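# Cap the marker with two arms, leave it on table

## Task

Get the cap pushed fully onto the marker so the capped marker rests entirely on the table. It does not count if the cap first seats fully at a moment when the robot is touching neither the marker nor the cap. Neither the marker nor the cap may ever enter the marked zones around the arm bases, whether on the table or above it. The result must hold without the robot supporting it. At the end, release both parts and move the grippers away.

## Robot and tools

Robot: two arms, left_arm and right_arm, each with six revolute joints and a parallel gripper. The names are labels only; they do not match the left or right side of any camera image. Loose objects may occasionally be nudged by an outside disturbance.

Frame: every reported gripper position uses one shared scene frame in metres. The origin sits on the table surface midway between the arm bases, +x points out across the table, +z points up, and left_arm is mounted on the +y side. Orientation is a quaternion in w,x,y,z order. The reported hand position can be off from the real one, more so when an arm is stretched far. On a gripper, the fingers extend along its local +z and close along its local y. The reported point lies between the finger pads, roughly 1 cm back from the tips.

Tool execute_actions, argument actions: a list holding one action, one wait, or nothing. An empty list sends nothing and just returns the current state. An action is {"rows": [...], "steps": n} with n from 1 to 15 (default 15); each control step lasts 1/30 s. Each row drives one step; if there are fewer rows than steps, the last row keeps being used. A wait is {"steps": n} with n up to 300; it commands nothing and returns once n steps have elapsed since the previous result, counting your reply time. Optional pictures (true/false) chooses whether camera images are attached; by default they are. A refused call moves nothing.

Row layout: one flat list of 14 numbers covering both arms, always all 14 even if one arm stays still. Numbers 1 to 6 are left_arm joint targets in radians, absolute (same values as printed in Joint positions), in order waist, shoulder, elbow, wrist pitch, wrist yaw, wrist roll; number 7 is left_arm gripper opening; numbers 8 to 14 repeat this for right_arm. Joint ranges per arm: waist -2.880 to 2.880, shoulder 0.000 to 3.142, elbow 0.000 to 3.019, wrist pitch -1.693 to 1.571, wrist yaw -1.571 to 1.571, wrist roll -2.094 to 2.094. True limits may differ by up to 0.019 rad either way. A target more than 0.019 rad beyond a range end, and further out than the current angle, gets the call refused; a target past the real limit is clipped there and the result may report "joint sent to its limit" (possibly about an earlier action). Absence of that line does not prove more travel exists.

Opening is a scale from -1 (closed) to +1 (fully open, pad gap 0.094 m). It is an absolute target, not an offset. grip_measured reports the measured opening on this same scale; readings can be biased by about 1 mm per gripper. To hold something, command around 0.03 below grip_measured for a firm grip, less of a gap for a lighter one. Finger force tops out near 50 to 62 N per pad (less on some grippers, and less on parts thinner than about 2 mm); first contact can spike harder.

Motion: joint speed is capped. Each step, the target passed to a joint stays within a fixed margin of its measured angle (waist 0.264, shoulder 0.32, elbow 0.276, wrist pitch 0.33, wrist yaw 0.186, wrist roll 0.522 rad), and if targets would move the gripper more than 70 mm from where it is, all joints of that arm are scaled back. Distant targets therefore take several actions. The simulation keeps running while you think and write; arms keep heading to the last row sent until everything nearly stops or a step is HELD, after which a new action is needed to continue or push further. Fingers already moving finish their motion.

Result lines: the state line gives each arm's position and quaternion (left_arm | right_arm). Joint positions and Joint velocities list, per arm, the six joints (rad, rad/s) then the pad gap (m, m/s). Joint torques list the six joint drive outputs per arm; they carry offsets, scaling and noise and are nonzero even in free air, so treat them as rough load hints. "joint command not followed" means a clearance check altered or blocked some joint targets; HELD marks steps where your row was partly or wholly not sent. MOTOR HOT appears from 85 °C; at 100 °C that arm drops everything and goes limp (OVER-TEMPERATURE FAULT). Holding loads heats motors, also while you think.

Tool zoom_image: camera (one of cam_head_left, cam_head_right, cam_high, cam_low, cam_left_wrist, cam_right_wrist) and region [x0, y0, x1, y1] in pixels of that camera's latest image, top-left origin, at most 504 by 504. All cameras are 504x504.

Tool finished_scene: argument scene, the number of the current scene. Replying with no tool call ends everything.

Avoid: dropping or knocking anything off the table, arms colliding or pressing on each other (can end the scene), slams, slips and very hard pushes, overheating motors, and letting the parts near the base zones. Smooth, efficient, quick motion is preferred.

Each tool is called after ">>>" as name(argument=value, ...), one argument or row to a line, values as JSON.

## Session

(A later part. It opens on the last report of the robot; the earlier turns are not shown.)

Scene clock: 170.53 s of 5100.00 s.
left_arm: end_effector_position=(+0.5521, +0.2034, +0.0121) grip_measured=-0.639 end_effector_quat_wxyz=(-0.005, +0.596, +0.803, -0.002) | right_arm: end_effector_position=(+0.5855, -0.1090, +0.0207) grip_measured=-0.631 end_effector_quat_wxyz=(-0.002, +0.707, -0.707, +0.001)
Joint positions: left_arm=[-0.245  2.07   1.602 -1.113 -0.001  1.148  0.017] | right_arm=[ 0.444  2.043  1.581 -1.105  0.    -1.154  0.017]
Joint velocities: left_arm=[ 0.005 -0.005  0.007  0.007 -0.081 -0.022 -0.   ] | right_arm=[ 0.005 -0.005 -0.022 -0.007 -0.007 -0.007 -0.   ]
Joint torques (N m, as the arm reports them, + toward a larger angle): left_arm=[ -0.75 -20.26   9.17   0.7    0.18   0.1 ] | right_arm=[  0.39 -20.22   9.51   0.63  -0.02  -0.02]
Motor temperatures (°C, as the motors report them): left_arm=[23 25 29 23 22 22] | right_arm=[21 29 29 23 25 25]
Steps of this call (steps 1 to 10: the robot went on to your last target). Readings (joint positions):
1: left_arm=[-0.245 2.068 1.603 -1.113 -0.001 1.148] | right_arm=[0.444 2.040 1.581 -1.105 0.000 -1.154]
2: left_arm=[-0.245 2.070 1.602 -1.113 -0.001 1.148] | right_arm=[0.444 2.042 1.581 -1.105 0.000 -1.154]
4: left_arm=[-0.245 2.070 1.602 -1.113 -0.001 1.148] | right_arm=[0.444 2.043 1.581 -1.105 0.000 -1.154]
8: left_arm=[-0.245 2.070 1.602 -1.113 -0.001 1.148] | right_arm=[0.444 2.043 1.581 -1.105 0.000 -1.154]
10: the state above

>>> execute_actions(
  actions=[
    {"rows":[[-0.25,2.068,1.605,-1.096,0,1.158,-0.68,0.44,2.069,1.583,-1.087,0,-1.165,-0.67],[-0.25,2.068,1.605,-1.096,0,1.158,-0.68,0.44,2.069,1.583,-1.087,0,-1.165,-0.67],[-0.25,2.068,1.605,-1.096,0,1.158,-0.68,0.44,2.069,1.583,-1.087,0,-1.165,-0.67],[-0.25,2.068,1.605,-1.096,0,1.158,-0.68,0.44,2.069,1.583,-1.087,0,-1.165,-0.67],[-0.25,2.068,1.605,-1.096,0,1.158,-0.62,0.44,2.069,1.583,-1.087,0,-1.165,-0.61],[-0.25,2.068,1.605,-1.096,0,1.158,-0.58,0.44,2.069,1.583,-1.087,0,-1.165,-0.57],[-0.25,2.068,1.605,-1.096,0,1.158,-0.5,0.44,2.069,1.583,-1.087,0,-1.165,-0.5],[-0.25,2.068,1.605,-1.096,0,1.158,-0.3,0.44,2.069,1.583,-1.087,0,-1.165,-0.3],[-0.25,2.068,1.605,-1.096,0,1.158,0.4,0.44,2.06,1.583,-1.087,0,-1.165,0.4],[-0.25,2.06,1.605,-1.096,0,1.158,0.4,0.44,2.05,1.583,-1.087,0,-1.165,0.4],[-0.25,2.05,1.605,-1.096,0,1.158,0.4,0.44,2.03,1.583,-1.087,0,-1.165,0.4],[-0.25,2.03,1.605,-1.096,0,1.158,0.4,0.44,2.01,1.583,-1.087,0,-1.165,0.4],[-0.25,2.01,1.605,-1.096,0,1.158,0.4,0.44,1.99,1.583,-1.087,0,-1.165,0.4],[-0.25,1.99,1.605,-1.096,0,1.158,0.4,0.44,1.97,1.583,-1.087,0,-1.165,0.4],[-0.25,1.97,1.605,-1.096,0,1.158,0.4,0.44,1.95,1.583,-1.087,0,-1.165,0.4]],"steps":15},
  ],
  pictures=false,
)

>>> execute_actions(
  actions=[
    {"rows":[[-0.25,1.95,1.605,-1.096,0,1.158,0.4,0.44,1.93,1.583,-1.087,0,-1.165,0.4],[-0.25,1.93,1.605,-1.096,0,1.158,0.4,0.44,1.91,1.583,-1.087,0,-1.165,0.4],[-0.25,1.91,1.605,-1.096,0,1.158,0.4,0.44,1.90,1.583,-1.087,0,-1.165,0.4],[-0.25,1.90,1.605,-1.096,0,1.158,0.4,0.44,1.89,1.583,-1.087,0,-1.165,0.4],[-0.245,1.89,1.6,-1.09,0,1.1,0.4,0.435,1.885,1.575,-1.08,0,-1.1,0.4],[-0.24,1.89,1.59,-1.08,0.02,1.0,0.4,0.428,1.885,1.565,-1.07,-0.02,-1.0,0.4],[-0.233,1.89,1.58,-1.07,0.04,0.88,0.4,0.42,1.885,1.555,-1.055,-0.05,-0.88,0.4],[-0.226,1.89,1.57,-1.06,0.06,0.76,0.4,0.412,1.885,1.545,-1.04,-0.08,-0.76,0.4],[-0.219,1.89,1.56,-1.05,0.08,0.64,0.4,0.404,1.885,1.535,-1.025,-0.11,-0.64,0.4],[-0.212,1.89,1.55,-1.04,0.10,0.52,0.4,0.396,1.885,1.525,-1.01,-0.14,-0.52,0.4],[-0.205,1.89,1.54,-1.03,0.12,0.40,0.4,0.388,1.885,1.515,-0.995,-0.17,-0.40,0.4],[-0.198,1.89,1.53,-1.02,0.14,0.28,0.4,0.38,1.885,1.505,-0.98,-0.20,-0.28,0.4],[-0.191,1.89,1.52,-1.01,0.16,0.16,0.4,0.372,1.885,1.495,-0.965,-0.23,-0.16,0.4],[-0.184,1.89,1.51,-1.0,0.18,0.04,0.4,0.364,1.885,1.485,-0.95,-0.26,-0.04,0.4],[-0.177,1.89,1.50,-0.99,0.2,-0.08,0.4,0.356,1.885,1.475,-0.94,-0.29,0.08,0.4]],"steps":15},
  ],
  pictures=false,
)

>>> execute_actions(
  actions=[
    {"rows":[[-0.17,1.89,1.495,-0.985,0.22,-0.2,0.4,0.348,1.885,1.465,-0.93,-0.32,0.2,0.4],[-0.163,1.89,1.49,-0.98,0.24,-0.33,0.4,0.34,1.885,1.455,-0.92,-0.35,0.33,0.4],[-0.156,1.89,1.485,-0.975,0.26,-0.46,0.4,0.332,1.885,1.445,-0.91,-0.38,0.46,0.4],[-0.149,1.89,1.48,-0.97,0.28,-0.59,0.4,0.324,1.885,1.435,-0.9,-0.41,0.59,0.4],[-0.142,1.89,1.475,-0.965,0.30,-0.72,0.4,0.316,1.885,1.425,-0.89,-0.44,0.72,0.4],[-0.135,1.89,1.47,-0.96,0.32,-0.85,0.4,0.308,1.885,1.415,-0.88,-0.47,0.85,0.4],[-0.128,1.89,1.465,-0.955,0.34,-0.98,0.4,0.3,1.885,1.405,-0.87,-0.50,0.98,0.4],[-0.122,1.89,1.46,-0.95,0.36,-1.11,0.4,0.293,1.885,1.398,-0.86,-0.53,1.11,0.4],[-0.117,1.89,1.455,-0.945,0.375,-1.24,0.4,0.287,1.885,1.392,-0.85,-0.56,1.24,0.4],[-0.113,1.89,1.45,-0.94,0.387,-1.37,0.4,0.282,1.885,1.387,-0.845,-0.582,1.37,0.4],[-0.113,1.89,1.445,-0.94,0.387,-1.5,0.4,0.282,1.885,1.385,-0.845,-0.582,1.5,0.4],[-0.113,1.89,1.445,-0.94,0.387,-1.63,0.4,0.282,1.885,1.385,-0.845,-0.582,1.63,0.4],[-0.113,1.89,1.445,-0.94,0.387,-1.76,0.4,0.282,1.885,1.385,-0.845,-0.582,1.76,0.4],[-0.113,1.89,1.445,-0.94,0.387,-1.907,0.4,0.282,1.885,1.385,-0.845,-0.582,1.893,0.4]],"steps":15},
  ],
  pictures=false,
)

>>> execute_actions(
  actions=[
    {"steps":30},
  ],
)

Scene clock: 216.43 s of 5100.00 s.
left_arm: end_effector_position=(+0.5527, +0.2033, +0.0215) grip_measured=+0.397 end_effector_quat_wxyz=(+0.002, +0.596, +0.803, +0.002) | right_arm: end_effector_position=(+0.5858, -0.1089, +0.0267) grip_measured=+0.397 end_effector_quat_wxyz=(-0.006, +0.707, -0.707, +0.003)
Joint positions: left_arm=[-0.245  2.052  1.598 -1.113 -0.001  1.148  0.066] | right_arm=[ 0.444  2.031  1.579 -1.105  0.    -1.154  0.066]
Joint velocities: left_arm=[-0.015 -0.317 -0.071 -0.002  0.007 -0.022  0.   ] | right_arm=[-0.015 -0.21  -0.046 -0.017  0.022  0.022 -0.   ]
Joint torques (N m, as the arm reports them, + toward a larger angle): left_arm=[ -0.65 -25.39   9.89   0.69   0.18   0.09] | right_arm=[  0.36 -27.65  10.33   0.91   0.03  -0.02]
Motor temperatures (°C, as the motors report them): left_arm=[23 25 28 23 21 22] | right_arm=[21 29 29 23 25 25]
Steps of this call (steps 1 to 15: the robot went on to your last target; steps 16 to 90: nothing new was sent; then 42.40 s passed at rest; steps 91 to 105: all 15 steps of this action). Readings (joint positions):
91: left_arm=[-0.245 2.070 1.602 -1.113 -0.001 1.148] | right_arm=[0.444 2.043 1.581 -1.105 0.000 -1.154]
92: left_arm=[-0.245 2.070 1.602 -1.113 -0.001 1.148] | right_arm=[0.444 2.043 1.581 -1.105 0.000 -1.154]
94: left_arm=[-0.245 2.070 1.602 -1.113 -0.001 1.148] | right_arm=[0.444 2.043 1.581 -1.105 0.000 -1.154]
98: left_arm=[-0.245 2.070 1.602 -1.113 -0.001 1.148] | right_arm=[0.444 2.043 1.581 -1.105 0.000 -1.154]
105: the state above

Scene clock: 216.93 s of 5100.00 s.
left_arm: end_effector_position=(+0.5585, +0.1870, +0.1133) grip_measured=+0.397 end_effector_quat_wxyz=(+0.120, +0.252, +0.957, -0.075) | right_arm: end_effector_position=(+0.5938, -0.0951, +0.1084) grip_measured=+0.398 end_effector_quat_wxyz=(+0.120, -0.376, +0.910, +0.129)
Joint positions: left_arm=[-0.218  1.86   1.531 -1.024  0.184  0.392  0.066] | right_arm=[ 0.386  1.859  1.504 -0.979 -0.264 -0.394  0.066]
Joint velocities: left_arm=[ 0.239  0.122 -0.422  0.247  0.505 -2.821 -0.001] | right_arm=[-0.347 -0.015 -0.442  0.33  -0.711  2.835 -0.001]
Joint torques (N m, as the arm reports them, + toward a larger angle): left_arm=[  2.15 -15.49   9.31   1.04   0.17  -0.07] | right_arm=[  0.18 -18.82  10.24   1.31  -0.12   0.1 ]
Motor temperatures (°C, as the motors report them): left_arm=[23 25 28 23 21 22] | right_arm=[21 29 29 23 25 25]
Steps of this call (steps 1 to 15: all 15 steps of this action). Readings (joint positions):
1: left_arm=[-0.245 2.039 1.597 -1.113 -0.001 1.148] | right_arm=[0.444 2.021 1.577 -1.105 0.000 -1.154]
2: left_arm=[-0.245 2.023 1.595 -1.113 -0.001 1.148] | right_arm=[0.444 2.007 1.575 -1.105 0.000 -1.154]
4: left_arm=[-0.245 1.983 1.595 -1.113 -0.001 1.148] | right_arm=[0.444 1.973 1.574 -1.105 0.000 -1.154]
8: left_arm=[-0.244 1.896 1.593 -1.093 0.043 1.021] | right_arm=[0.439 1.897 1.568 -1.080 -0.057 -1.024]
15: the state above

Scene clock: 217.43 s of 5100.00 s.
left_arm: end_effector_position=(+0.5446, +0.2154, +0.0687) grip_measured=+0.398 end_effector_quat_wxyz=(-0.033, -0.497, +0.843, -0.202) | right_arm: end_effector_position=(+0.5809, -0.1134, +0.0866) grip_measured=+0.398 end_effector_quat_wxyz=(-0.091, +0.358, +0.883, +0.289)
Joint positions: left_arm=[-0.117  1.901  1.447 -0.959  0.384 -1.097  0.066] | right_arm=[ 0.281  1.861  1.385 -0.868 -0.578  1.091  0.066]
Joint velocities: left_arm=[ 0.005 -0.005 -0.017 -0.007  0.037 -2.777 -0.001] | right_arm=[-0.034 -0.015 -0.027  0.027 -0.007  2.747 -0.001]
Joint torques (N m, as the arm reports them, + toward a larger angle): left_arm=[  0.06 -18.72   9.13   1.06   0.35  -0.04] | right_arm=[  1.2  -17.54   9.74   1.26  -0.35   0.12]
Motor temperatures (°C, as the motors report them): left_arm=[23 25 28 23 21 22] | right_arm=[21 29 29 23 25 25]
Steps of this call (steps 1 to 15: all 15 steps of this action). Readings (joint positions):
1: left_arm=[-0.209 1.865 1.518 -1.016 0.203 0.293] | right_arm=[0.375 1.859 1.489 -0.968 -0.294 -0.296]
2: left_arm=[-0.200 1.872 1.506 -1.011 0.223 0.194] | right_arm=[0.364 1.859 1.475 -0.959 -0.324 -0.196]
4: left_arm=[-0.180 1.886 1.488 -1.000 0.262 -0.005] | right_arm=[0.343 1.860 1.451 -0.941 -0.383 0.002]
8: left_arm=[-0.143 1.901 1.463 -0.980 0.341 -0.402] | right_arm=[0.308 1.861 1.413 -0.900 -0.503 0.398]
15: the state above

Scene clock: 218.43 s of 5100.00 s.
left_arm: end_effector_position=(+0.5447, +0.2152, +0.0687) grip_measured=+0.398 end_effector_quat_wxyz=(+0.110, +0.786, -0.583, +0.174) | right_arm: end_effector_position=(+0.5814, -0.1131, +0.0869) grip_measured=+0.399 end_effector_quat_wxyz=(-0.196, +0.669, +0.678, +0.233)
Joint positions: left_arm=[-0.117  1.901  1.447 -0.958  0.385 -1.896  0.066] | right_arm=[ 0.281  1.861  1.385 -0.865 -0.579  1.881  0.066]
Joint velocities: left_arm=[-0.034 -0.005  0.002 -0.007  0.007  0.022 -0.   ] | right_arm=[-0.015  0.005  0.007  0.017 -0.051  0.037 -0.001]
Joint torques (N m, as the arm reports them, + toward a larger angle): left_arm=[  0.14 -18.5    9.04   0.98   0.31  -0.14] | right_arm=[  0.97 -17.31   9.57   0.97  -0.29   0.15]
Motor temperatures (°C, as the motors report them): left_arm=[23 25 28 23 21 22] | right_arm=[21 29 29 23 25 25]
Steps of this call (steps 1 to 30: the robot went on to your last target). Readings (joint positions):
1: left_arm=[-0.117 1.901 1.447 -0.959 0.384 -1.196] | right_arm=[0.281 1.861 1.385 -0.867 -0.579 1.190]
2: left_arm=[-0.117 1.901 1.447 -0.959 0.385 -1.295] | right_arm=[0.281 1.861 1.385 -0.866 -0.579 1.289]
4: left_arm=[-0.117 1.901 1.447 -0.958 0.385 -1.492] | right_arm=[0.281 1.861 1.385 -0.865 -0.579 1.484]
8: left_arm=[-0.117 1.901 1.447 -0.958 0.385 -1.732] | right_arm=[0.281 1.861 1.385 -0.865 -0.579 1.720]
30: the state above

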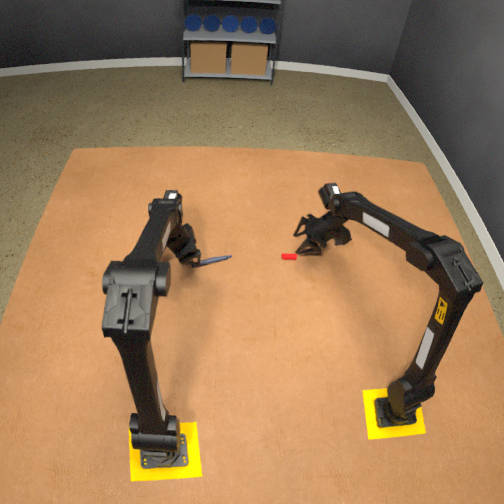

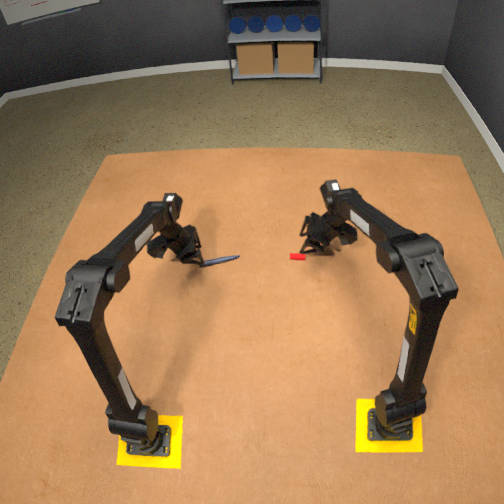

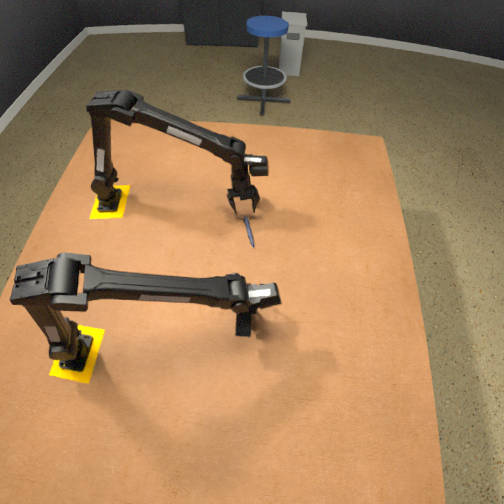

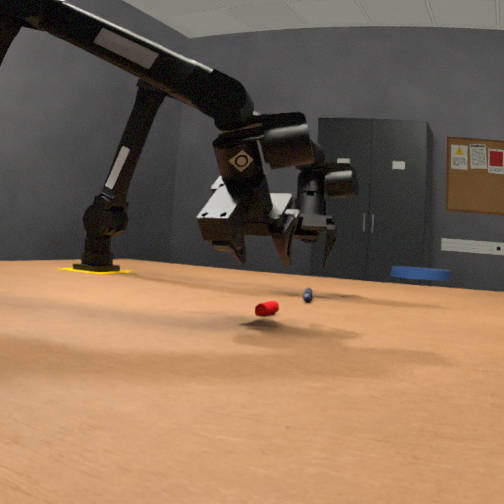

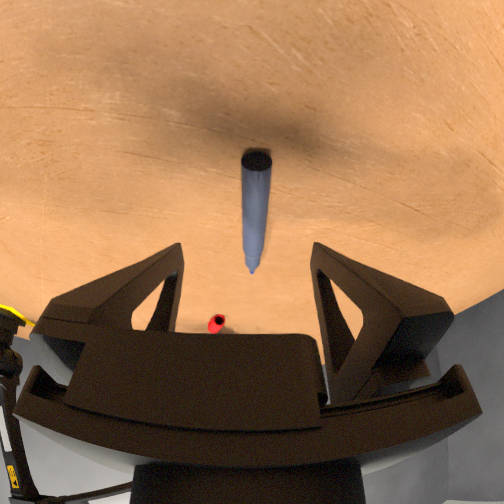

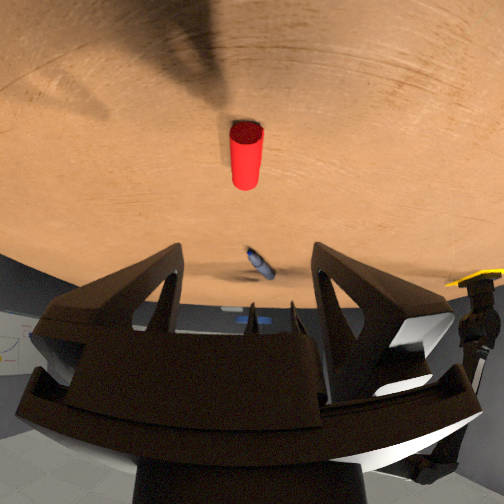

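>>> execute_actions(
  actions=[
    {"rows":[[-0.125,1.90,1.445,-0.935,0.387,-1.907,0.4,0.284,1.895,1.385,-0.84,-0.582,1.893,0.4],[-0.13,1.908,1.445,-0.93,0.387,-1.907,0.4,0.286,1.905,1.385,-0.835,-0.582,1.893,0.4],[-0.135,1.916,1.445,-0.925,0.387,-1.907,0.4,0.288,1.915,1.385,-0.83,-0.582,1.893,0.4],[-0.14,1.924,1.445,-0.92,0.387,-1.91,0.4,0.29,1.925,1.385,-0.825,-0.582,1.893,0.4],[-0.144,1.932,1.445,-0.915,0.387,-1.915,0.4,0.29,1.935,1.385,-0.82,-0.582,1.893,0.4],[-0.144,1.94,1.445,-0.91,0.387,-1.915,0.4,0.29,1.945,1.385,-0.815,-0.582,1.893,0.4],[-0.144,1.948,1.445,-0.905,0.387,-1.915,0.4,0.29,1.955,1.385,-0.81,-0.582,1.893,0.4],[-0.144,1.956,1.445,-0.90,0.387,-1.915,0.4,0.29,1.965,1.385,-0.805,-0.582,1.893,0.4],[-0.144,1.964,1.445,-0.895,0.387,-1.915,0.4,0.29,1.975,1.385,-0.80,-0.582,1.893,0.4],[-0.144,1.971,1.445,-0.89,0.387,-1.915,0.4,0.29,1.983,1.385,-0.795,-0.582,1.893,0.4],[-0.144,1.977,1.445,-0.885,0.387,-1.915,0.4,0.29,1.99,1.385,-0.79,-0.582,1.893,0.4],[-0.144,1.983,1.445,-0.88,0.387,-1.915,0.4,0.29,1.996,1.385,-0.785,-0.582,1.893,0.4],[-0.144,1.987,1.445,-0.875,0.387,-1.915,0.4,0.29,2.001,1.385,-0.78,-0.582,1.893,0.4],[-0.144,1.991,1.445,-0.87,0.387,-1.915,0.4,0.29,2.005,1.385,-0.775,-0.582,1.893,0.4],[-0.144,1.994,1.445,-0.868,0.387,-1.915,0.4,0.29,2.008,1.385,-0.773,-0.582,1.893,0.4]],"steps":15},
  ],
  pictures=false,
)

>>> execute_actions(
  actions=[
    {"steps":15},
  ],
)

Scene clock: 238.30 s of 5100.00 s.
left_arm: end_effector_position=(+0.5513, +0.2061, +0.0213) grip_measured=+0.398 end_effector_quat_wxyz=(+0.118, +0.786, -0.585, +0.164) | right_arm: end_effector_position=(+0.5854, -0.1119, +0.0194) grip_measured=+0.399 end_effector_quat_wxyz=(-0.210, +0.677, +0.673, +0.209)
Joint positions: left_arm=[-0.132  1.988  1.447 -0.893  0.385 -1.904  0.066] | right_arm=[ 0.281  1.985  1.385 -0.8   -0.58   1.882  0.066]
Joint velocities: left_arm=[-0.015  0.23  -0.017  0.09  -0.037  0.007  0.001] | right_arm=[-0.015  0.22   0.012  0.115 -0.051  0.007  0.001]
Joint torques (N m, as the arm reports them, + toward a larger angle): left_arm=[ -1.37 -18.79   8.59   0.89   0.31  -0.15] | right_arm=[  1.53 -20.34   8.94   0.99  -0.28   0.12]
Motor temperatures (°C, as the motors report them): left_arm=[23 25 28 23 21 22] | right_arm=[21 28 29 23 25 25]
Steps of this call (steps 1 to 15: the robot went on to your last target; steps 16 to 90: nothing new was sent; then 16.37 s passed at rest; steps 91 to 105: all 15 steps of this action). Readings (joint positions):
91: left_arm=[-0.117 1.901 1.447 -0.957 0.385 -1.897] | right_arm=[0.281 1.861 1.385 -0.864 -0.579 1.882]
92: left_arm=[-0.117 1.901 1.447 -0.955 0.385 -1.897] | right_arm=[0.281 1.862 1.385 -0.862 -0.580 1.882]
94: left_arm=[-0.118 1.903 1.447 -0.947 0.385 -1.898] | right_arm=[0.281 1.869 1.385 -0.853 -0.580 1.882]
98: left_arm=[-0.124 1.922 1.447 -0.927 0.385 -1.902] | right_arm=[0.281 1.903 1.385 -0.832 -0.580 1.882]
105: the state above

Scene clock: 238.80 s of 5100.00 s.
left_arm: end_effector_position=(+0.5504, +0.2057, +0.0126) grip_measured=+0.398 end_effector_quat_wxyz=(+0.121, +0.786, -0.584, +0.161) | right_arm: end_effector_position=(+0.5870, -0.1111, +0.0170) grip_measured=+0.399 end_effector_quat_wxyz=(-0.211, +0.676, +0.673, +0.212)
Joint positions: left_arm=[-0.132  2.002  1.444 -0.885  0.386 -1.905  0.066] | right_arm=[ 0.281  1.991  1.385 -0.789 -0.584  1.882  0.066]
Joint velocities: left_arm=[ 0.015 -0.015  0.002 -0.007 -0.037 -0.081 -0.001] | right_arm=[-0.015 -0.005 -0.002 -0.007 -0.051 -0.022  0.001]
Joint torques (N m, as the arm reports them, + toward a larger angle): left_arm=[ -1.19 -18.95   8.78   0.86   0.28  -0.14] | right_arm=[  1.28 -19.43   8.77   0.81  -0.16   0.16]
Motor temperatures (°C, as the motors report them): left_arm=[23 25 28 23 21 22] | right_arm=[21 28 29 23 25 25]
Steps of this call (steps 1 to 15: the robot went on to your last target). Readings (joint positions):
1: left_arm=[-0.132 1.995 1.446 -0.890 0.385 -1.904] | right_arm=[0.281 1.991 1.385 -0.798 -0.584 1.882]
2: left_arm=[-0.132 1.999 1.446 -0.888 0.385 -1.904] | right_arm=[0.279 1.991 1.385 -0.796 -0.584 1.882]
4: left_arm=[-0.132 2.002 1.444 -0.886 0.386 -1.904] | right_arm=[0.279 1.991 1.385 -0.791 -0.584 1.882]
8: left_arm=[-0.132 2.002 1.444 -0.885 0.386 -1.905] | right_arm=[0.280 1.991 1.385 -0.789 -0.584 1.882]
15: the state above

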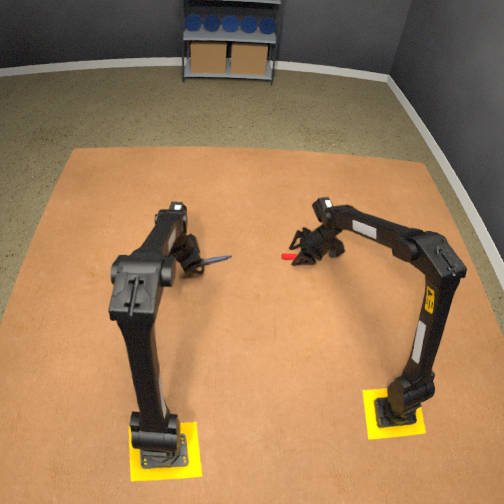

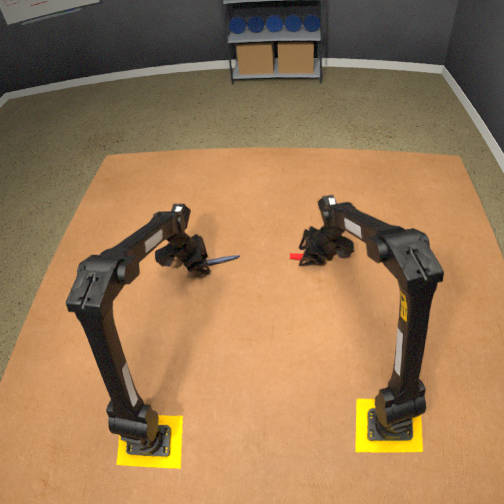

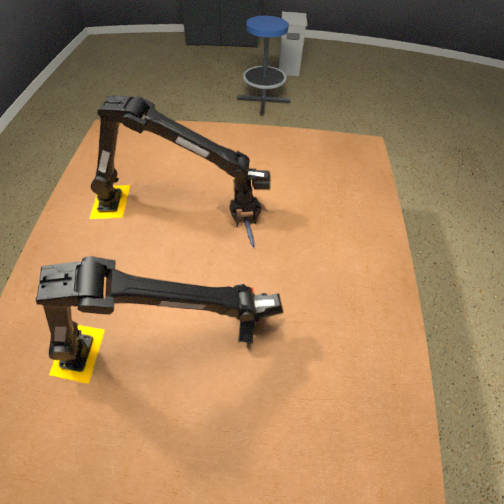

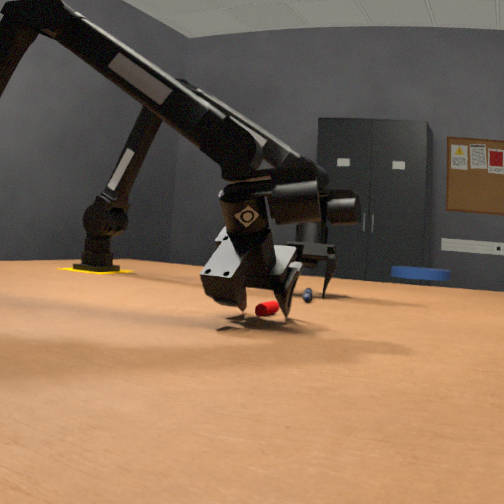

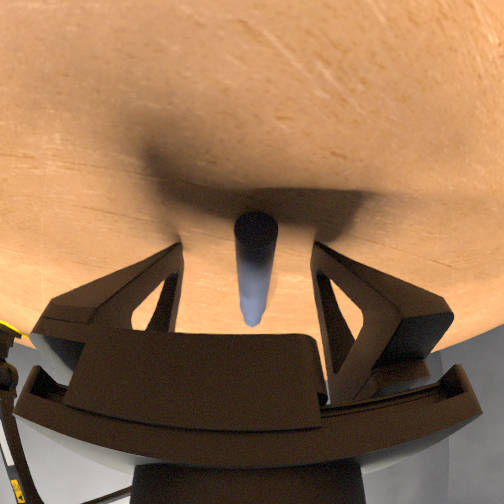

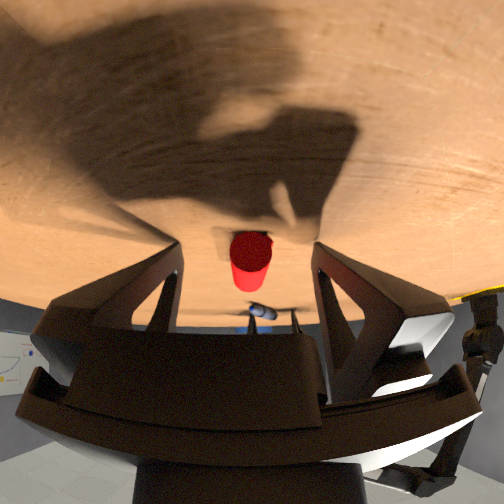

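>>> execute_actions(
  actions=[
    {"rows":[[-0.144,1.994,1.445,-0.868,0.387,-1.915,0.3,0.293,1.99,1.385,-0.773,-0.582,1.9,0.4],[-0.144,1.994,1.445,-0.868,0.387,-1.915,0.2,0.297,1.99,1.385,-0.773,-0.582,1.905,0.3],[-0.144,1.994,1.445,-0.868,0.387,-1.915,0.1,0.301,1.99,1.385,-0.773,-0.582,1.905,0.3],[-0.144,1.994,1.445,-0.868,0.387,-1.915,0,0.305,1.99,1.385,-0.773,-0.582,1.905,0.2],[-0.144,1.994,1.445,-0.868,0.387,-1.915,-0.2,0.305,1.99,1.385,-0.773,-0.582,1.905,0.1],[-0.144,1.994,1.445,-0.868,0.387,-1.915,-0.4,0.305,1.99,1.385,-0.773,-0.582,1.905,0],[-0.144,1.994,1.445,-0.868,0.387,-1.915,-0.68,0.305,1.99,1.385,-0.773,-0.582,1.905,-0.2]],"steps":15},
  ],
  pictures=false,
)

>>> execute_actions(
  actions=[
    {"rows":[[-0.144,1.994,1.445,-0.868,0.387,-1.915,-0.69,0.305,1.99,1.385,-0.773,-0.582,1.905,-0.68]],"steps":12},
  ],
)

Scene clock: 252.60 s of 5100.00 s.
left_arm: end_effector_position=(+0.5504, +0.2057, +0.0126) grip_measured=-0.639 end_effector_quat_wxyz=(+0.121, +0.786, -0.584, +0.161) | right_arm: end_effector_position=(+0.5821, -0.1003, +0.0170) grip_measured=-0.197 end_effector_quat_wxyz=(-0.214, +0.674, +0.676, +0.209)
Joint positions: left_arm=[-0.132  2.002  1.444 -0.885  0.386 -1.906  0.017] | right_arm=[ 0.3    1.991  1.385 -0.789 -0.584  1.893  0.038]
Joint velocities: left_arm=[-0.005  0.005 -0.002  0.022  0.037  0.022 -0.001] | right_arm=[ 0.005 -0.005 -0.002 -0.002 -0.095  0.007  0.   ]
Joint torques (N m, as the arm reports them, + toward a larger angle): left_arm=[ -1.26 -19.02   8.78   0.87   0.26  -0.13] | right_arm=[  1.64 -20.84   8.78   0.87  -0.14   0.18]
Motor temperatures (°C, as the motors report them): left_arm=[23 25 27 23 21 22] | right_arm=[21 29 28 23 25 25]
Steps of this call (steps 1 to 15: the robot went on to your last target; steps 16 to 90: nothing new was sent; then 10.30 s passed at rest; steps 91 to 105: all 15 steps of this action). Readings (joint positions):
91: left_arm=[-0.132 2.002 1.444 -0.885 0.386 -1.905] | right_arm=[0.281 1.991 1.385 -0.789 -0.584 1.883]
92: left_arm=[-0.132 2.002 1.444 -0.885 0.386 -1.905] | right_arm=[0.281 1.991 1.385 -0.789 -0.584 1.885]
94: left_arm=[-0.132 2.002 1.444 -0.885 0.386 -1.905] | right_arm=[0.284 1.991 1.385 -0.789 -0.584 1.888]
98: left_arm=[-0.132 2.002 1.444 -0.885 0.386 -1.906] | right_arm=[0.294 1.991 1.385 -0.789 -0.584 1.891]
105: the state above

Scene clock: 253.00 s of 5100.00 s.
left_arm: end_effector_position=(+0.5504, +0.2057, +0.0126) grip_measured=-0.639 end_effector_quat_wxyz=(+0.121, +0.786, -0.584, +0.161) | right_arm: end_effector_position=(+0.5821, -0.1003, +0.0170) grip_measured=-0.633 end_effector_quat_wxyz=(-0.214, +0.674, +0.676, +0.209)
Joint positions: left_arm=[-0.132  2.002  1.444 -0.885  0.386 -1.906  0.017] | right_arm=[ 0.3    1.991  1.385 -0.789 -0.584  1.894  0.017]
Joint velocities: left_arm=[-0.015 -0.015 -0.017 -0.012  0.007 -0.037  0.   ] | right_arm=[-0.005 -0.015  0.002 -0.007  0.037  0.051 -0.   ]
Joint torques (N m, as the arm reports them, + toward a larger angle): left_arm=[ -1.27 -19.04   8.76   0.86   0.26  -0.14] | right_arm=[  1.38 -20.5    8.85   0.87  -0.11   0.2 ]
Motor temperatures (°C, as the motors report them): left_arm=[23 25 27 23 21 22] | right_arm=[21 29 28 23 25 25]
Steps of this call (steps 1 to 12: all 12 steps of this action). Readings (joint positions):
1: left_arm=[-0.132 2.002 1.444 -0.885 0.386 -1.906] | right_arm=[0.300 1.991 1.385 -0.789 -0.584 1.893]
2: left_arm=[-0.132 2.002 1.444 -0.885 0.386 -1.906] | right_arm=[0.300 1.991 1.385 -0.789 -0.584 1.893]
4: left_arm=[-0.132 2.002 1.444 -0.885 0.386 -1.906] | right_arm=[0.300 1.991 1.385 -0.789 -0.584 1.894]
8: left_arm=[-0.132 2.002 1.444 -0.885 0.386 -1.906] | right_arm=[0.300 1.991 1.385 -0.789 -0.584 1.894]
12: the state above

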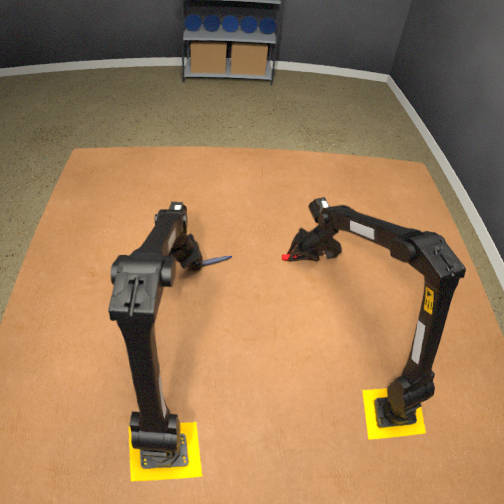

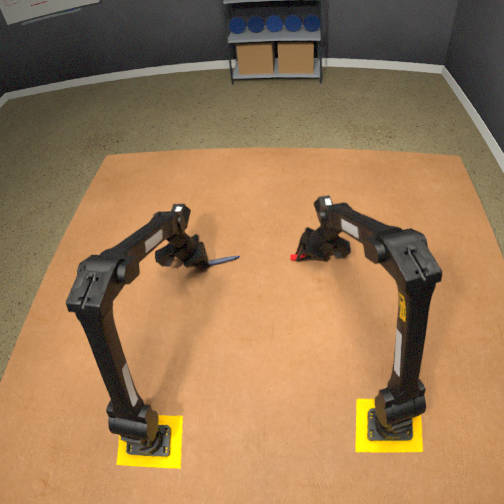

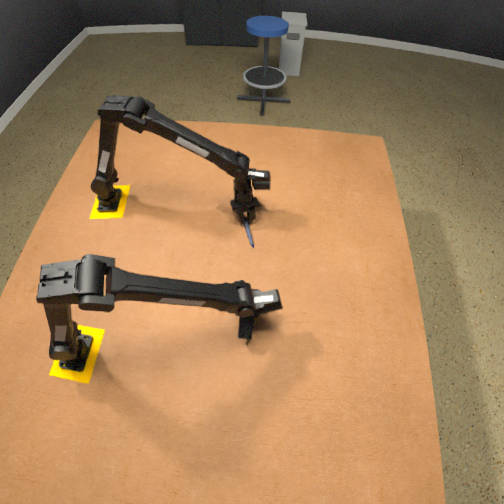

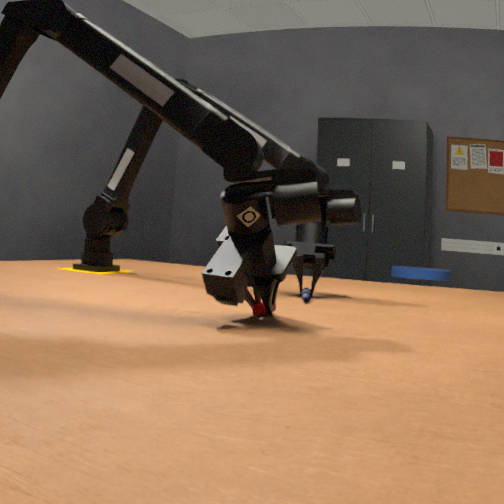

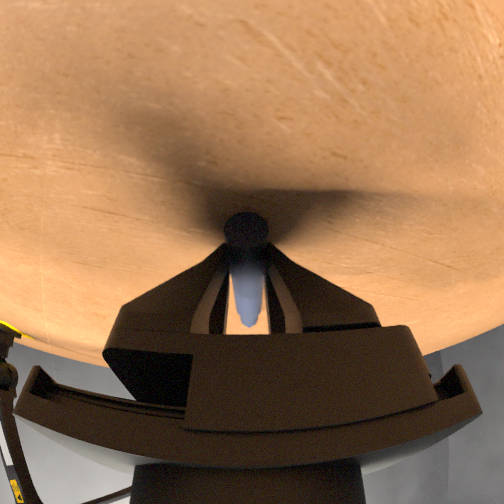

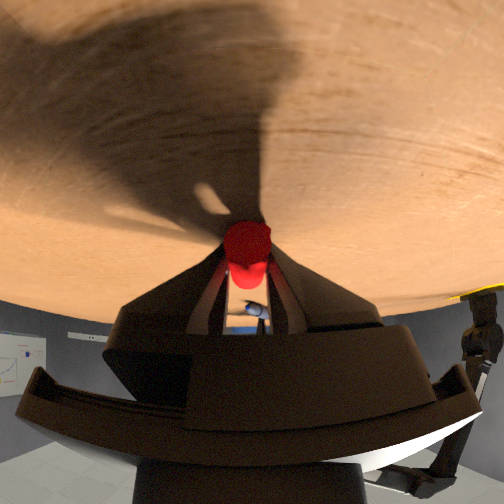

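>>> execute_actions(
  actions=[
    {"rows":[[-0.148,1.994,1.445,-0.868,0.387,-1.915,-0.69,0.308,1.985,1.385,-0.773,-0.582,1.905,-0.68],[-0.153,1.994,1.445,-0.868,0.387,-1.915,-0.69,0.312,1.985,1.385,-0.773,-0.582,1.905,-0.68],[-0.159,1.994,1.445,-0.868,0.387,-1.915,-0.69,0.317,1.985,1.385,-0.773,-0.582,1.905,-0.68],[-0.166,1.994,1.445,-0.868,0.387,-1.915,-0.69,0.322,1.985,1.385,-0.773,-0.582,1.905,-0.68],[-0.173,1.994,1.445,-0.868,0.387,-1.915,-0.69,0.328,1.985,1.385,-0.773,-0.582,1.905,-0.68],[-0.18,1.994,1.445,-0.868,0.387,-1.915,-0.69,0.333,1.985,1.385,-0.773,-0.582,1.905,-0.68],[-0.187,1.994,1.445,-0.868,0.387,-1.915,-0.69,0.339,1.985,1.385,-0.773,-0.582,1.905,-0.68],[-0.194,1.994,1.445,-0.868,0.387,-1.915,-0.69,0.344,1.985,1.385,-0.773,-0.582,1.905,-0.68],[-0.201,1.994,1.445,-0.868,0.387,-1.915,-0.69,0.35,1.985,1.385,-0.773,-0.582,1.905,-0.68],[-0.208,1.994,1.445,-0.868,0.387,-1.915,-0.69,0.355,1.985,1.385,-0.773,-0.582,1.905,-0.68],[-0.215,1.994,1.445,-0.868,0.387,-1.915,-0.69,0.361,1.985,1.385,-0.773,-0.582,1.905,-0.68],[-0.222,1.994,1.445,-0.868,0.387,-1.915,-0.69,0.366,1.985,1.385,-0.773,-0.582,1.905,-0.68],[-0.229,1.994,1.445,-0.868,0.387,-1.915,-0.69,0.372,1.985,1.385,-0.773,-0.582,1.905,-0.68],[-0.236,1.994,1.445,-0.868,0.387,-1.915,-0.69,0.377,1.985,1.385,-0.773,-0.582,1.905,-0.68],[-0.243,1.994,1.445,-0.868,0.387,-1.915,-0.69,0.383,1.985,1.385,-0.773,-0.582,1.905,-0.68]],"steps":15},
  ],
  pictures=false,
)

>>> execute_actions(
  actions=[
    {"rows":[[-0.25,1.994,1.445,-0.868,0.387,-1.905,-0.69,0.388,1.985,1.385,-0.773,-0.582,1.895,-0.68],[-0.256,1.994,1.445,-0.868,0.387,-1.895,-0.69,0.393,1.985,1.385,-0.773,-0.582,1.885,-0.68],[-0.262,1.994,1.445,-0.868,0.387,-1.89,-0.69,0.398,1.985,1.385,-0.773,-0.582,1.88,-0.68],[-0.267,1.994,1.445,-0.868,0.387,-1.885,-0.69,0.402,1.985,1.385,-0.773,-0.582,1.875,-0.68],[-0.272,1.994,1.445,-0.868,0.387,-1.88,-0.69,0.406,1.985,1.385,-0.773,-0.582,1.87,-0.68],[-0.276,1.994,1.445,-0.868,0.387,-1.875,-0.69,0.409,1.985,1.385,-0.773,-0.582,1.865,-0.68],[-0.28,1.994,1.445,-0.868,0.387,-1.872,-0.69,0.412,1.985,1.385,-0.773,-0.582,1.862,-0.68]],"steps":15},
  ],
  pictures=false,
)

>>> execute_actions(
  actions=[
    {"steps":8},
  ],
)

>>> zoom_image(
  camera="cam_head_left",
  region=[200,220,320,300],
)

>>> zoom_image(
  camera="cam_right_wrist",
  region=[190,220,310,340],
)

Scene clock: 280.50 s of 5100.00 s.
left_arm: end_effector_position=(+0.5419, +0.1554, +0.0126) grip_measured=-0.639 end_effector_quat_wxyz=(+0.128, +0.761, -0.617, +0.156) | right_arm: end_effector_position=(+0.5645, -0.0651, +0.0169) grip_measured=-0.633 end_effector_quat_wxyz=(-0.221, +0.651, +0.698, +0.201)
Joint positions: left_arm=[-0.218  2.002  1.444 -0.885  0.386 -1.906  0.017] | right_arm=[ 0.366  1.991  1.385 -0.789 -0.584  1.894  0.017]
Joint velocities: left_arm=[-0.288 -0.015  0.007  0.012 -0.081 -0.022 -0.001] | right_arm=[ 0.2   -0.015  0.007 -0.002 -0.022 -0.007  0.   ]
Joint torques (N m, as the arm reports them, + toward a larger angle): left_arm=[ -0.96 -19.1    8.74   0.85   0.26  -0.14] | right_arm=[  1.22 -21.42   8.68   0.89  -0.09   0.14]
Motor temperatures (°C, as the motors report them): left_arm=[23 25 27 23 21 22] | right_arm=[21 29 28 23 25 25]
Steps of this call (steps 1 to 15: the robot went on to your last target; steps 16 to 90: nothing new was sent; then 24.00 s passed at rest; steps 91 to 105: all 15 steps of this action). Readings (joint positions):
91: left_arm=[-0.132 2.002 1.444 -0.885 0.386 -1.906] | right_arm=[0.300 1.991 1.385 -0.789 -0.584 1.894]
92: left_arm=[-0.132 2.002 1.444 -0.885 0.386 -1.906] | right_arm=[0.301 1.991 1.385 -0.789 -0.584 1.894]
94: left_arm=[-0.135 2.002 1.444 -0.885 0.386 -1.906] | right_arm=[0.302 1.991 1.385 -0.789 -0.584 1.894]
98: left_arm=[-0.153 2.002 1.444 -0.885 0.386 -1.906] | right_arm=[0.316 1.991 1.385 -0.789 -0.584 1.894]
105: the state above

Scene clock: 281.00 s of 5100.00 s.
left_arm: end_effector_position=(+0.5340, +0.1230, +0.0126) grip_measured=-0.639 end_effector_quat_wxyz=(+0.130, +0.737, -0.646, +0.154) | right_arm: end_effector_position=(+0.5517, -0.0427, +0.0169) grip_measured=-0.633 end_effector_quat_wxyz=(-0.223, +0.629, +0.718, +0.199)
Joint positions: left_arm=[-0.273  2.002  1.444 -0.885  0.386 -1.884  0.017] | right_arm=[ 0.41   1.991  1.385 -0.789 -0.584  1.875  0.017]
Joint velocities: left_arm=[ 0.024 -0.005 -0.012 -0.007 -0.007 -0.022 -0.   ] | right_arm=[ 0.005 -0.034 -0.012  0.007 -0.007 -0.007 -0.   ]
Joint torques (N m, as the arm reports them, + toward a larger angle): left_arm=[ -0.87 -19.04   8.75   0.85   0.26   0.08] | right_arm=[  1.38 -21.65   8.86   1.05  -0.11   0.  ]
Motor temperatures (°C, as the motors report them): left_arm=[23 25 27 23 21 22] | right_arm=[21 29 28 23 25 25]
Steps of this call (steps 1 to 15: all 15 steps of this action). Readings (joint positions):
1: left_arm=[-0.226 2.002 1.444 -0.885 0.386 -1.906] | right_arm=[0.373 1.991 1.385 -0.789 -0.584 1.894]
2: left_arm=[-0.235 2.002 1.444 -0.885 0.386 -1.906] | right_arm=[0.379 1.991 1.385 -0.789 -0.584 1.894]
4: left_arm=[-0.249 2.002 1.444 -0.885 0.386 -1.903] | right_arm=[0.390 1.991 1.385 -0.789 -0.584 1.892]
8: left_arm=[-0.268 2.002 1.444 -0.885 0.386 -1.892] | right_arm=[0.406 1.991 1.385 -0.789 -0.584 1.882]
15: the state above

Scene clock: 281.27 s of 5100.00 s.
left_arm: end_effector_position=(+0.5340, +0.1230, +0.0126) grip_measured=-0.639 end_effector_quat_wxyz=(+0.130, +0.736, -0.646, +0.154) | right_arm: end_effector_position=(+0.5517, -0.0427, +0.0169) grip_measured=-0.633 end_effector_quat_wxyz=(-0.223, +0.629, +0.718, +0.199)
Joint positions: left_arm=[-0.273  2.002  1.444 -0.885  0.386 -1.882  0.017] | right_arm=[ 0.41   1.991  1.385 -0.789 -0.584  1.873  0.017]
Joint velocities: left_arm=[-0.005  0.005 -0.002  0.002  0.066 -0.022 -0.   ] | right_arm=[-0.015 -0.005 -0.007 -0.002 -0.022 -0.037  0.   ]
Joint torques (N m, as the arm reports them, + toward a larger angle): left_arm=[ -0.81 -19.06   8.76   0.87   0.26   0.08] | right_arm=[  1.62 -21.02   8.99   0.99  -0.14  -0.01]
Motor temperatures (°C, as the motors report them): left_arm=[23 25 27 23 21 22] | right_arm=[21 29 28 23 25 25]
Steps of this call (steps 1 to 8: the robot went on to your last target). Readings (joint positions):
1: left_arm=[-0.273 2.002 1.444 -0.885 0.386 -1.884] | right_arm=[0.410 1.991 1.385 -0.789 -0.584 1.875]
2: left_arm=[-0.273 2.002 1.444 -0.885 0.386 -1.883] | right_arm=[0.410 1.991 1.385 -0.789 -0.584 1.875]
4: left_arm=[-0.273 2.002 1.444 -0.885 0.386 -1.883] | right_arm=[0.410 1.991 1.385 -0.789 -0.584 1.874]
8: the state above

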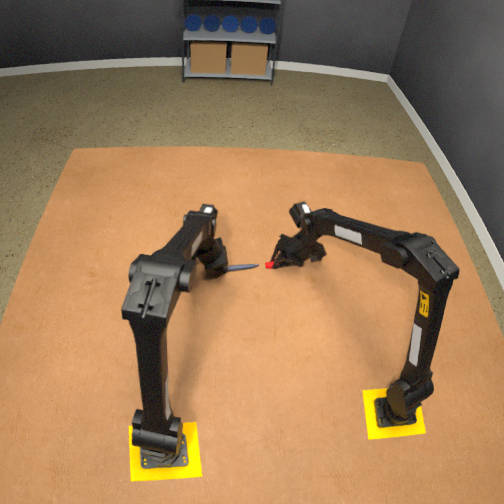

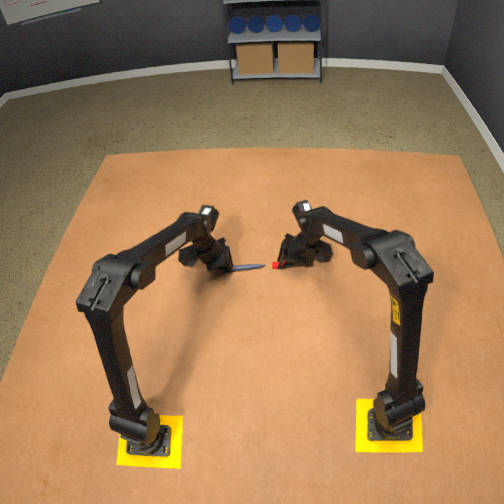

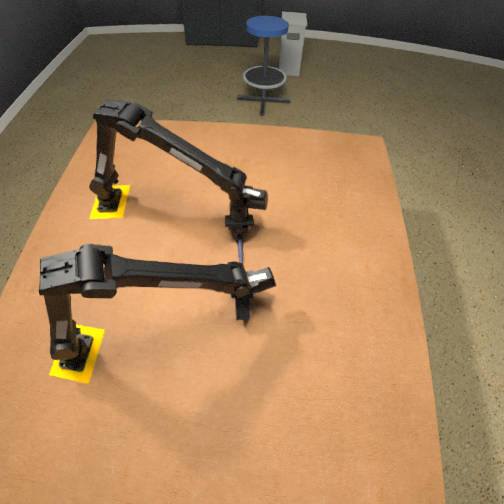

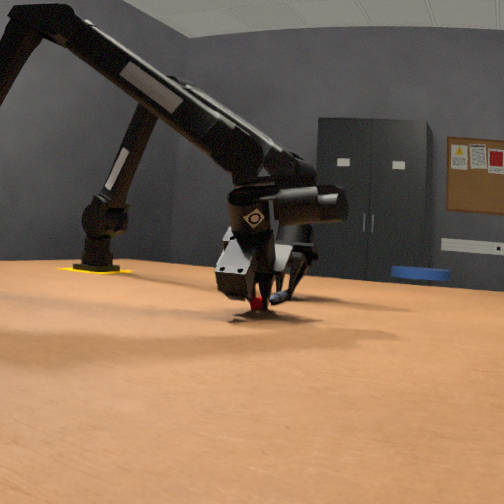

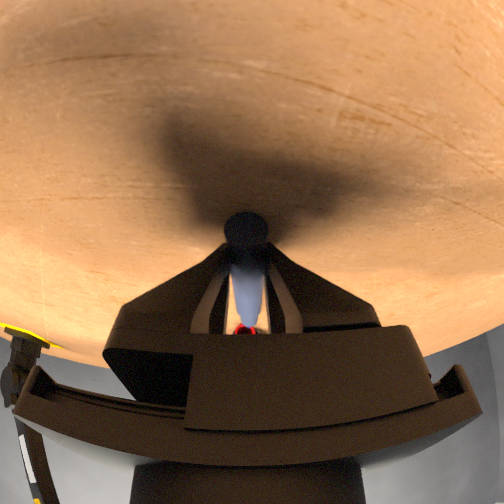

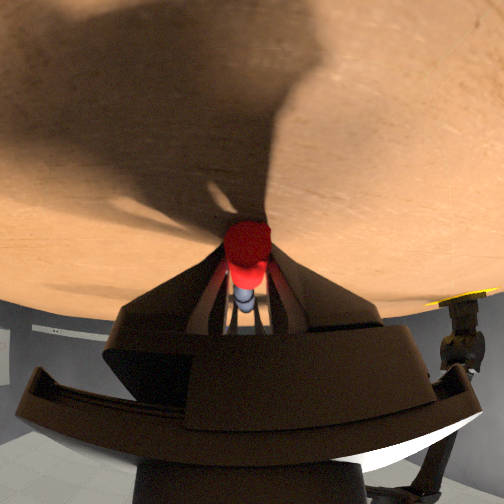

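Region (200, 220, 320, 300) of cam_head_left's 504x504 image, scaled by 4.200, with more detail than that image has.

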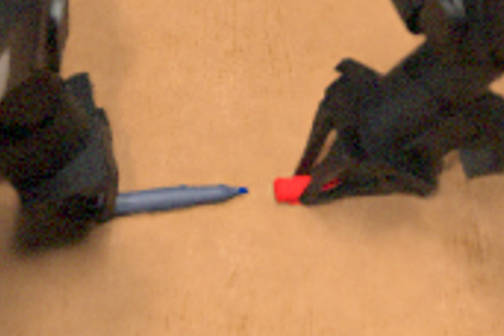

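Region (190, 220, 310, 340) of cam_right_wrist's 504x504 image, scaled by 4.200, with more detail than that image has.

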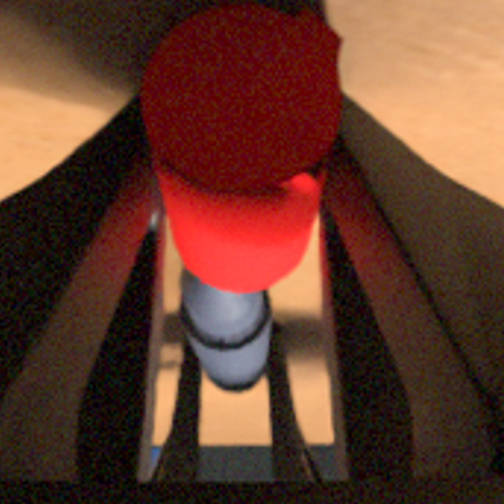

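>>> execute_actions(
  actions=[
    {"rows":[[-0.284,1.994,1.445,-0.868,0.387,-1.89,-0.69,0.413,1.985,1.385,-0.773,-0.582,1.88,-0.68],[-0.287,1.994,1.445,-0.868,0.387,-1.895,-0.69,0.415,1.985,1.385,-0.773,-0.582,1.884,-0.68],[-0.29,1.994,1.445,-0.868,0.387,-1.899,-0.69,0.417,1.985,1.385,-0.773,-0.582,1.887,-0.68],[-0.293,1.994,1.445,-0.868,0.387,-1.903,-0.69,0.419,1.985,1.385,-0.773,-0.582,1.89,-0.68],[-0.296,1.994,1.445,-0.868,0.387,-1.907,-0.69,0.421,1.985,1.385,-0.773,-0.582,1.893,-0.68],[-0.299,1.994,1.445,-0.868,0.387,-1.91,-0.69,0.423,1.985,1.385,-0.773,-0.582,1.893,-0.68],[-0.302,1.994,1.445,-0.868,0.387,-1.913,-0.69,0.423,1.985,1.385,-0.773,-0.582,1.893,-0.68],[-0.306,1.994,1.445,-0.868,0.387,-1.916,-0.69,0.423,1.985,1.385,-0.773,-0.582,1.893,-0.68]],"steps":15},
  ],
  pictures=false,
)

>>> execute_actions(
  actions=[
    {"steps":8},
  ],
)

>>> zoom_image(
  camera="cam_head_left",
  region=[200,220,320,300],
)

>>> zoom_image(
  camera="cam_right_wrist",
  region=[190,220,310,340],
)

Scene clock: 302.60 s of 5100.00 s.
left_arm: end_effector_position=(+0.5304, +0.1103, +0.0126) grip_measured=-0.639 end_effector_quat_wxyz=(+0.134, +0.736, -0.647, +0.151) | right_arm: end_effector_position=(+0.5500, -0.0400, +0.0169) grip_measured=-0.633 end_effector_quat_wxyz=(-0.224, +0.630, +0.717, +0.197)
Joint positions: left_arm=[-0.295  2.002  1.444 -0.885  0.386 -1.904  0.017] | right_arm=[ 0.415  1.991  1.385 -0.789 -0.584  1.881  0.017]
Joint velocities: left_arm=[-0.044 -0.005  0.007 -0.002 -0.007  0.007  0.   ] | right_arm=[ 0.005 -0.015  0.002 -0.017  0.007  0.022 -0.   ]
Joint torques (N m, as the arm reports them, + toward a larger angle): left_arm=[ -1.03 -19.04   8.75   0.86   0.26  -0.16] | right_arm=[  1.52 -21.42   8.78   0.94  -0.11   0.08]
Motor temperatures (°C, as the motors report them): left_arm=[23 26 27 23 21 22] | right_arm=[21 29 28 23 25 25]
Steps of this call (steps 1 to 15: the robot went on to your last target; steps 16 to 90: nothing new was sent; then 17.83 s passed at rest; steps 91 to 105: all 15 steps of this action). Readings (joint positions):
91: left_arm=[-0.273 2.002 1.444 -0.885 0.386 -1.882] | right_arm=[0.410 1.991 1.385 -0.789 -0.584 1.873]
92: left_arm=[-0.273 2.002 1.444 -0.885 0.386 -1.883] | right_arm=[0.410 1.991 1.385 -0.789 -0.584 1.873]
94: left_arm=[-0.274 2.002 1.444 -0.885 0.386 -1.885] | right_arm=[0.410 1.991 1.385 -0.789 -0.584 1.875]
98: left_arm=[-0.279 2.002 1.444 -0.885 0.386 -1.895] | right_arm=[0.411 1.991 1.385 -0.789 -0.584 1.879]
105: the state above

Scene clock: 302.87 s of 5100.00 s.
left_arm: end_effector_position=(+0.5303, +0.1100, +0.0126) grip_measured=-0.639 end_effector_quat_wxyz=(+0.134, +0.736, -0.646, +0.151) | right_arm: end_effector_position=(+0.5499, -0.0398, +0.0169) grip_measured=-0.633 end_effector_quat_wxyz=(-0.224, +0.630, +0.717, +0.197)
Joint positions: left_arm=[-0.296  2.002  1.444 -0.885  0.386 -1.906  0.017] | right_arm=[ 0.415  1.991  1.385 -0.789 -0.584  1.882  0.017]
Joint velocities: left_arm=[-0.015 -0.005 -0.002  0.002 -0.051 -0.037 -0.   ] | right_arm=[-0.005 -0.024 -0.007 -0.022  0.066 -0.066 -0.   ]
Joint torques (N m, as the arm reports them, + toward a larger angle): left_arm=[ -1.11 -19.08   8.73   0.86   0.26  -0.15] | right_arm=[  1.37 -21.14   8.99   0.99  -0.12   0.18]
Motor temperatures (°C, as the motors report them): left_arm=[23 26 27 23 21 22] | right_arm=[21 29 28 23 25 25]
Steps of this call (steps 1 to 8: the robot went on to your last target). Readings (joint positions):
1: left_arm=[-0.296 2.002 1.444 -0.885 0.386 -1.904] | right_arm=[0.415 1.991 1.385 -0.789 -0.584 1.881]
2: left_arm=[-0.296 2.002 1.444 -0.885 0.386 -1.904] | right_arm=[0.415 1.991 1.385 -0.789 -0.584 1.881]
4: left_arm=[-0.296 2.002 1.444 -0.885 0.386 -1.905] | right_arm=[0.415 1.991 1.385 -0.789 -0.584 1.882]
8: the state above

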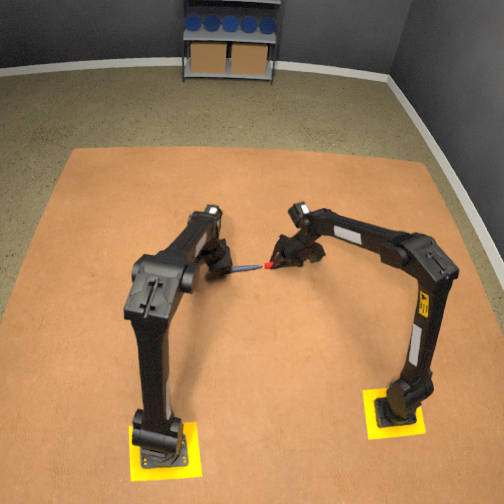

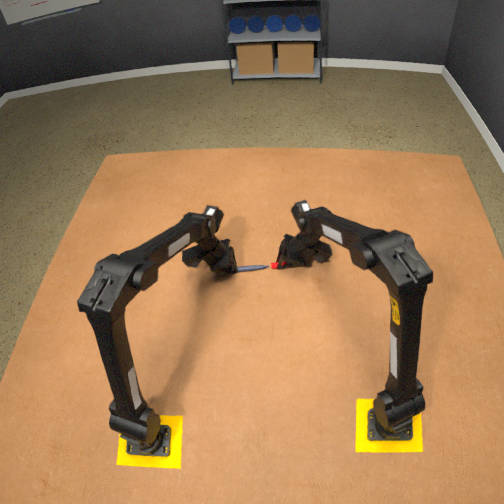

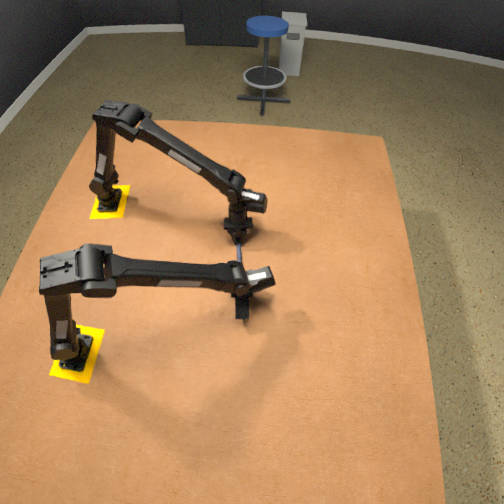

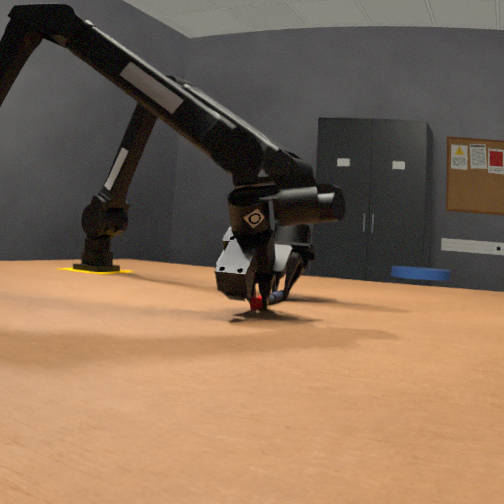

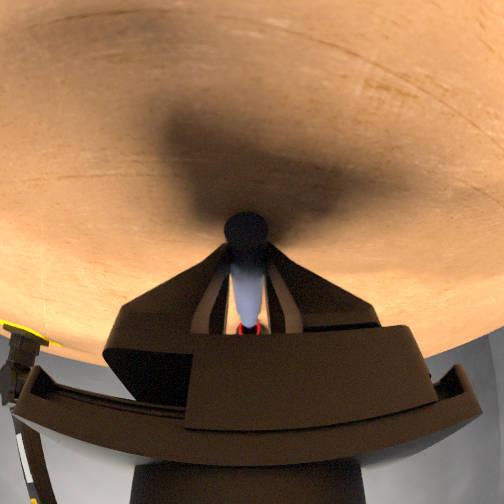

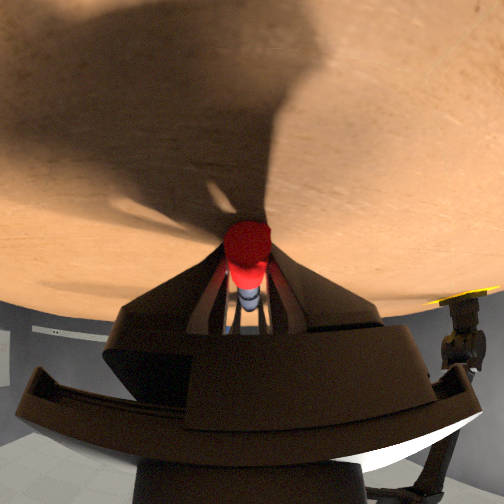

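Region (200, 220, 320, 300) of cam_head_left's 504x504 image, scaled by 4.200, with more detail than that image has.

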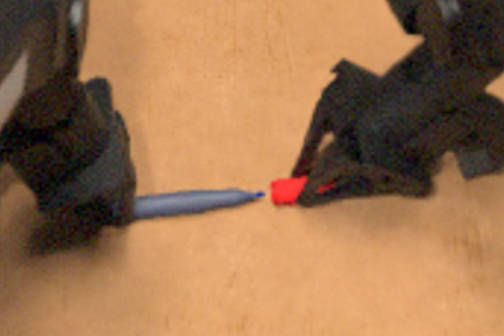

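Region (190, 220, 310, 340) of cam_right_wrist's 504x504 image, scaled by 4.200, with more detail than that image has.

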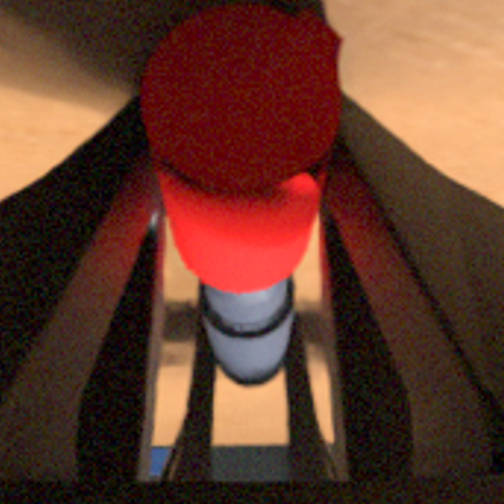

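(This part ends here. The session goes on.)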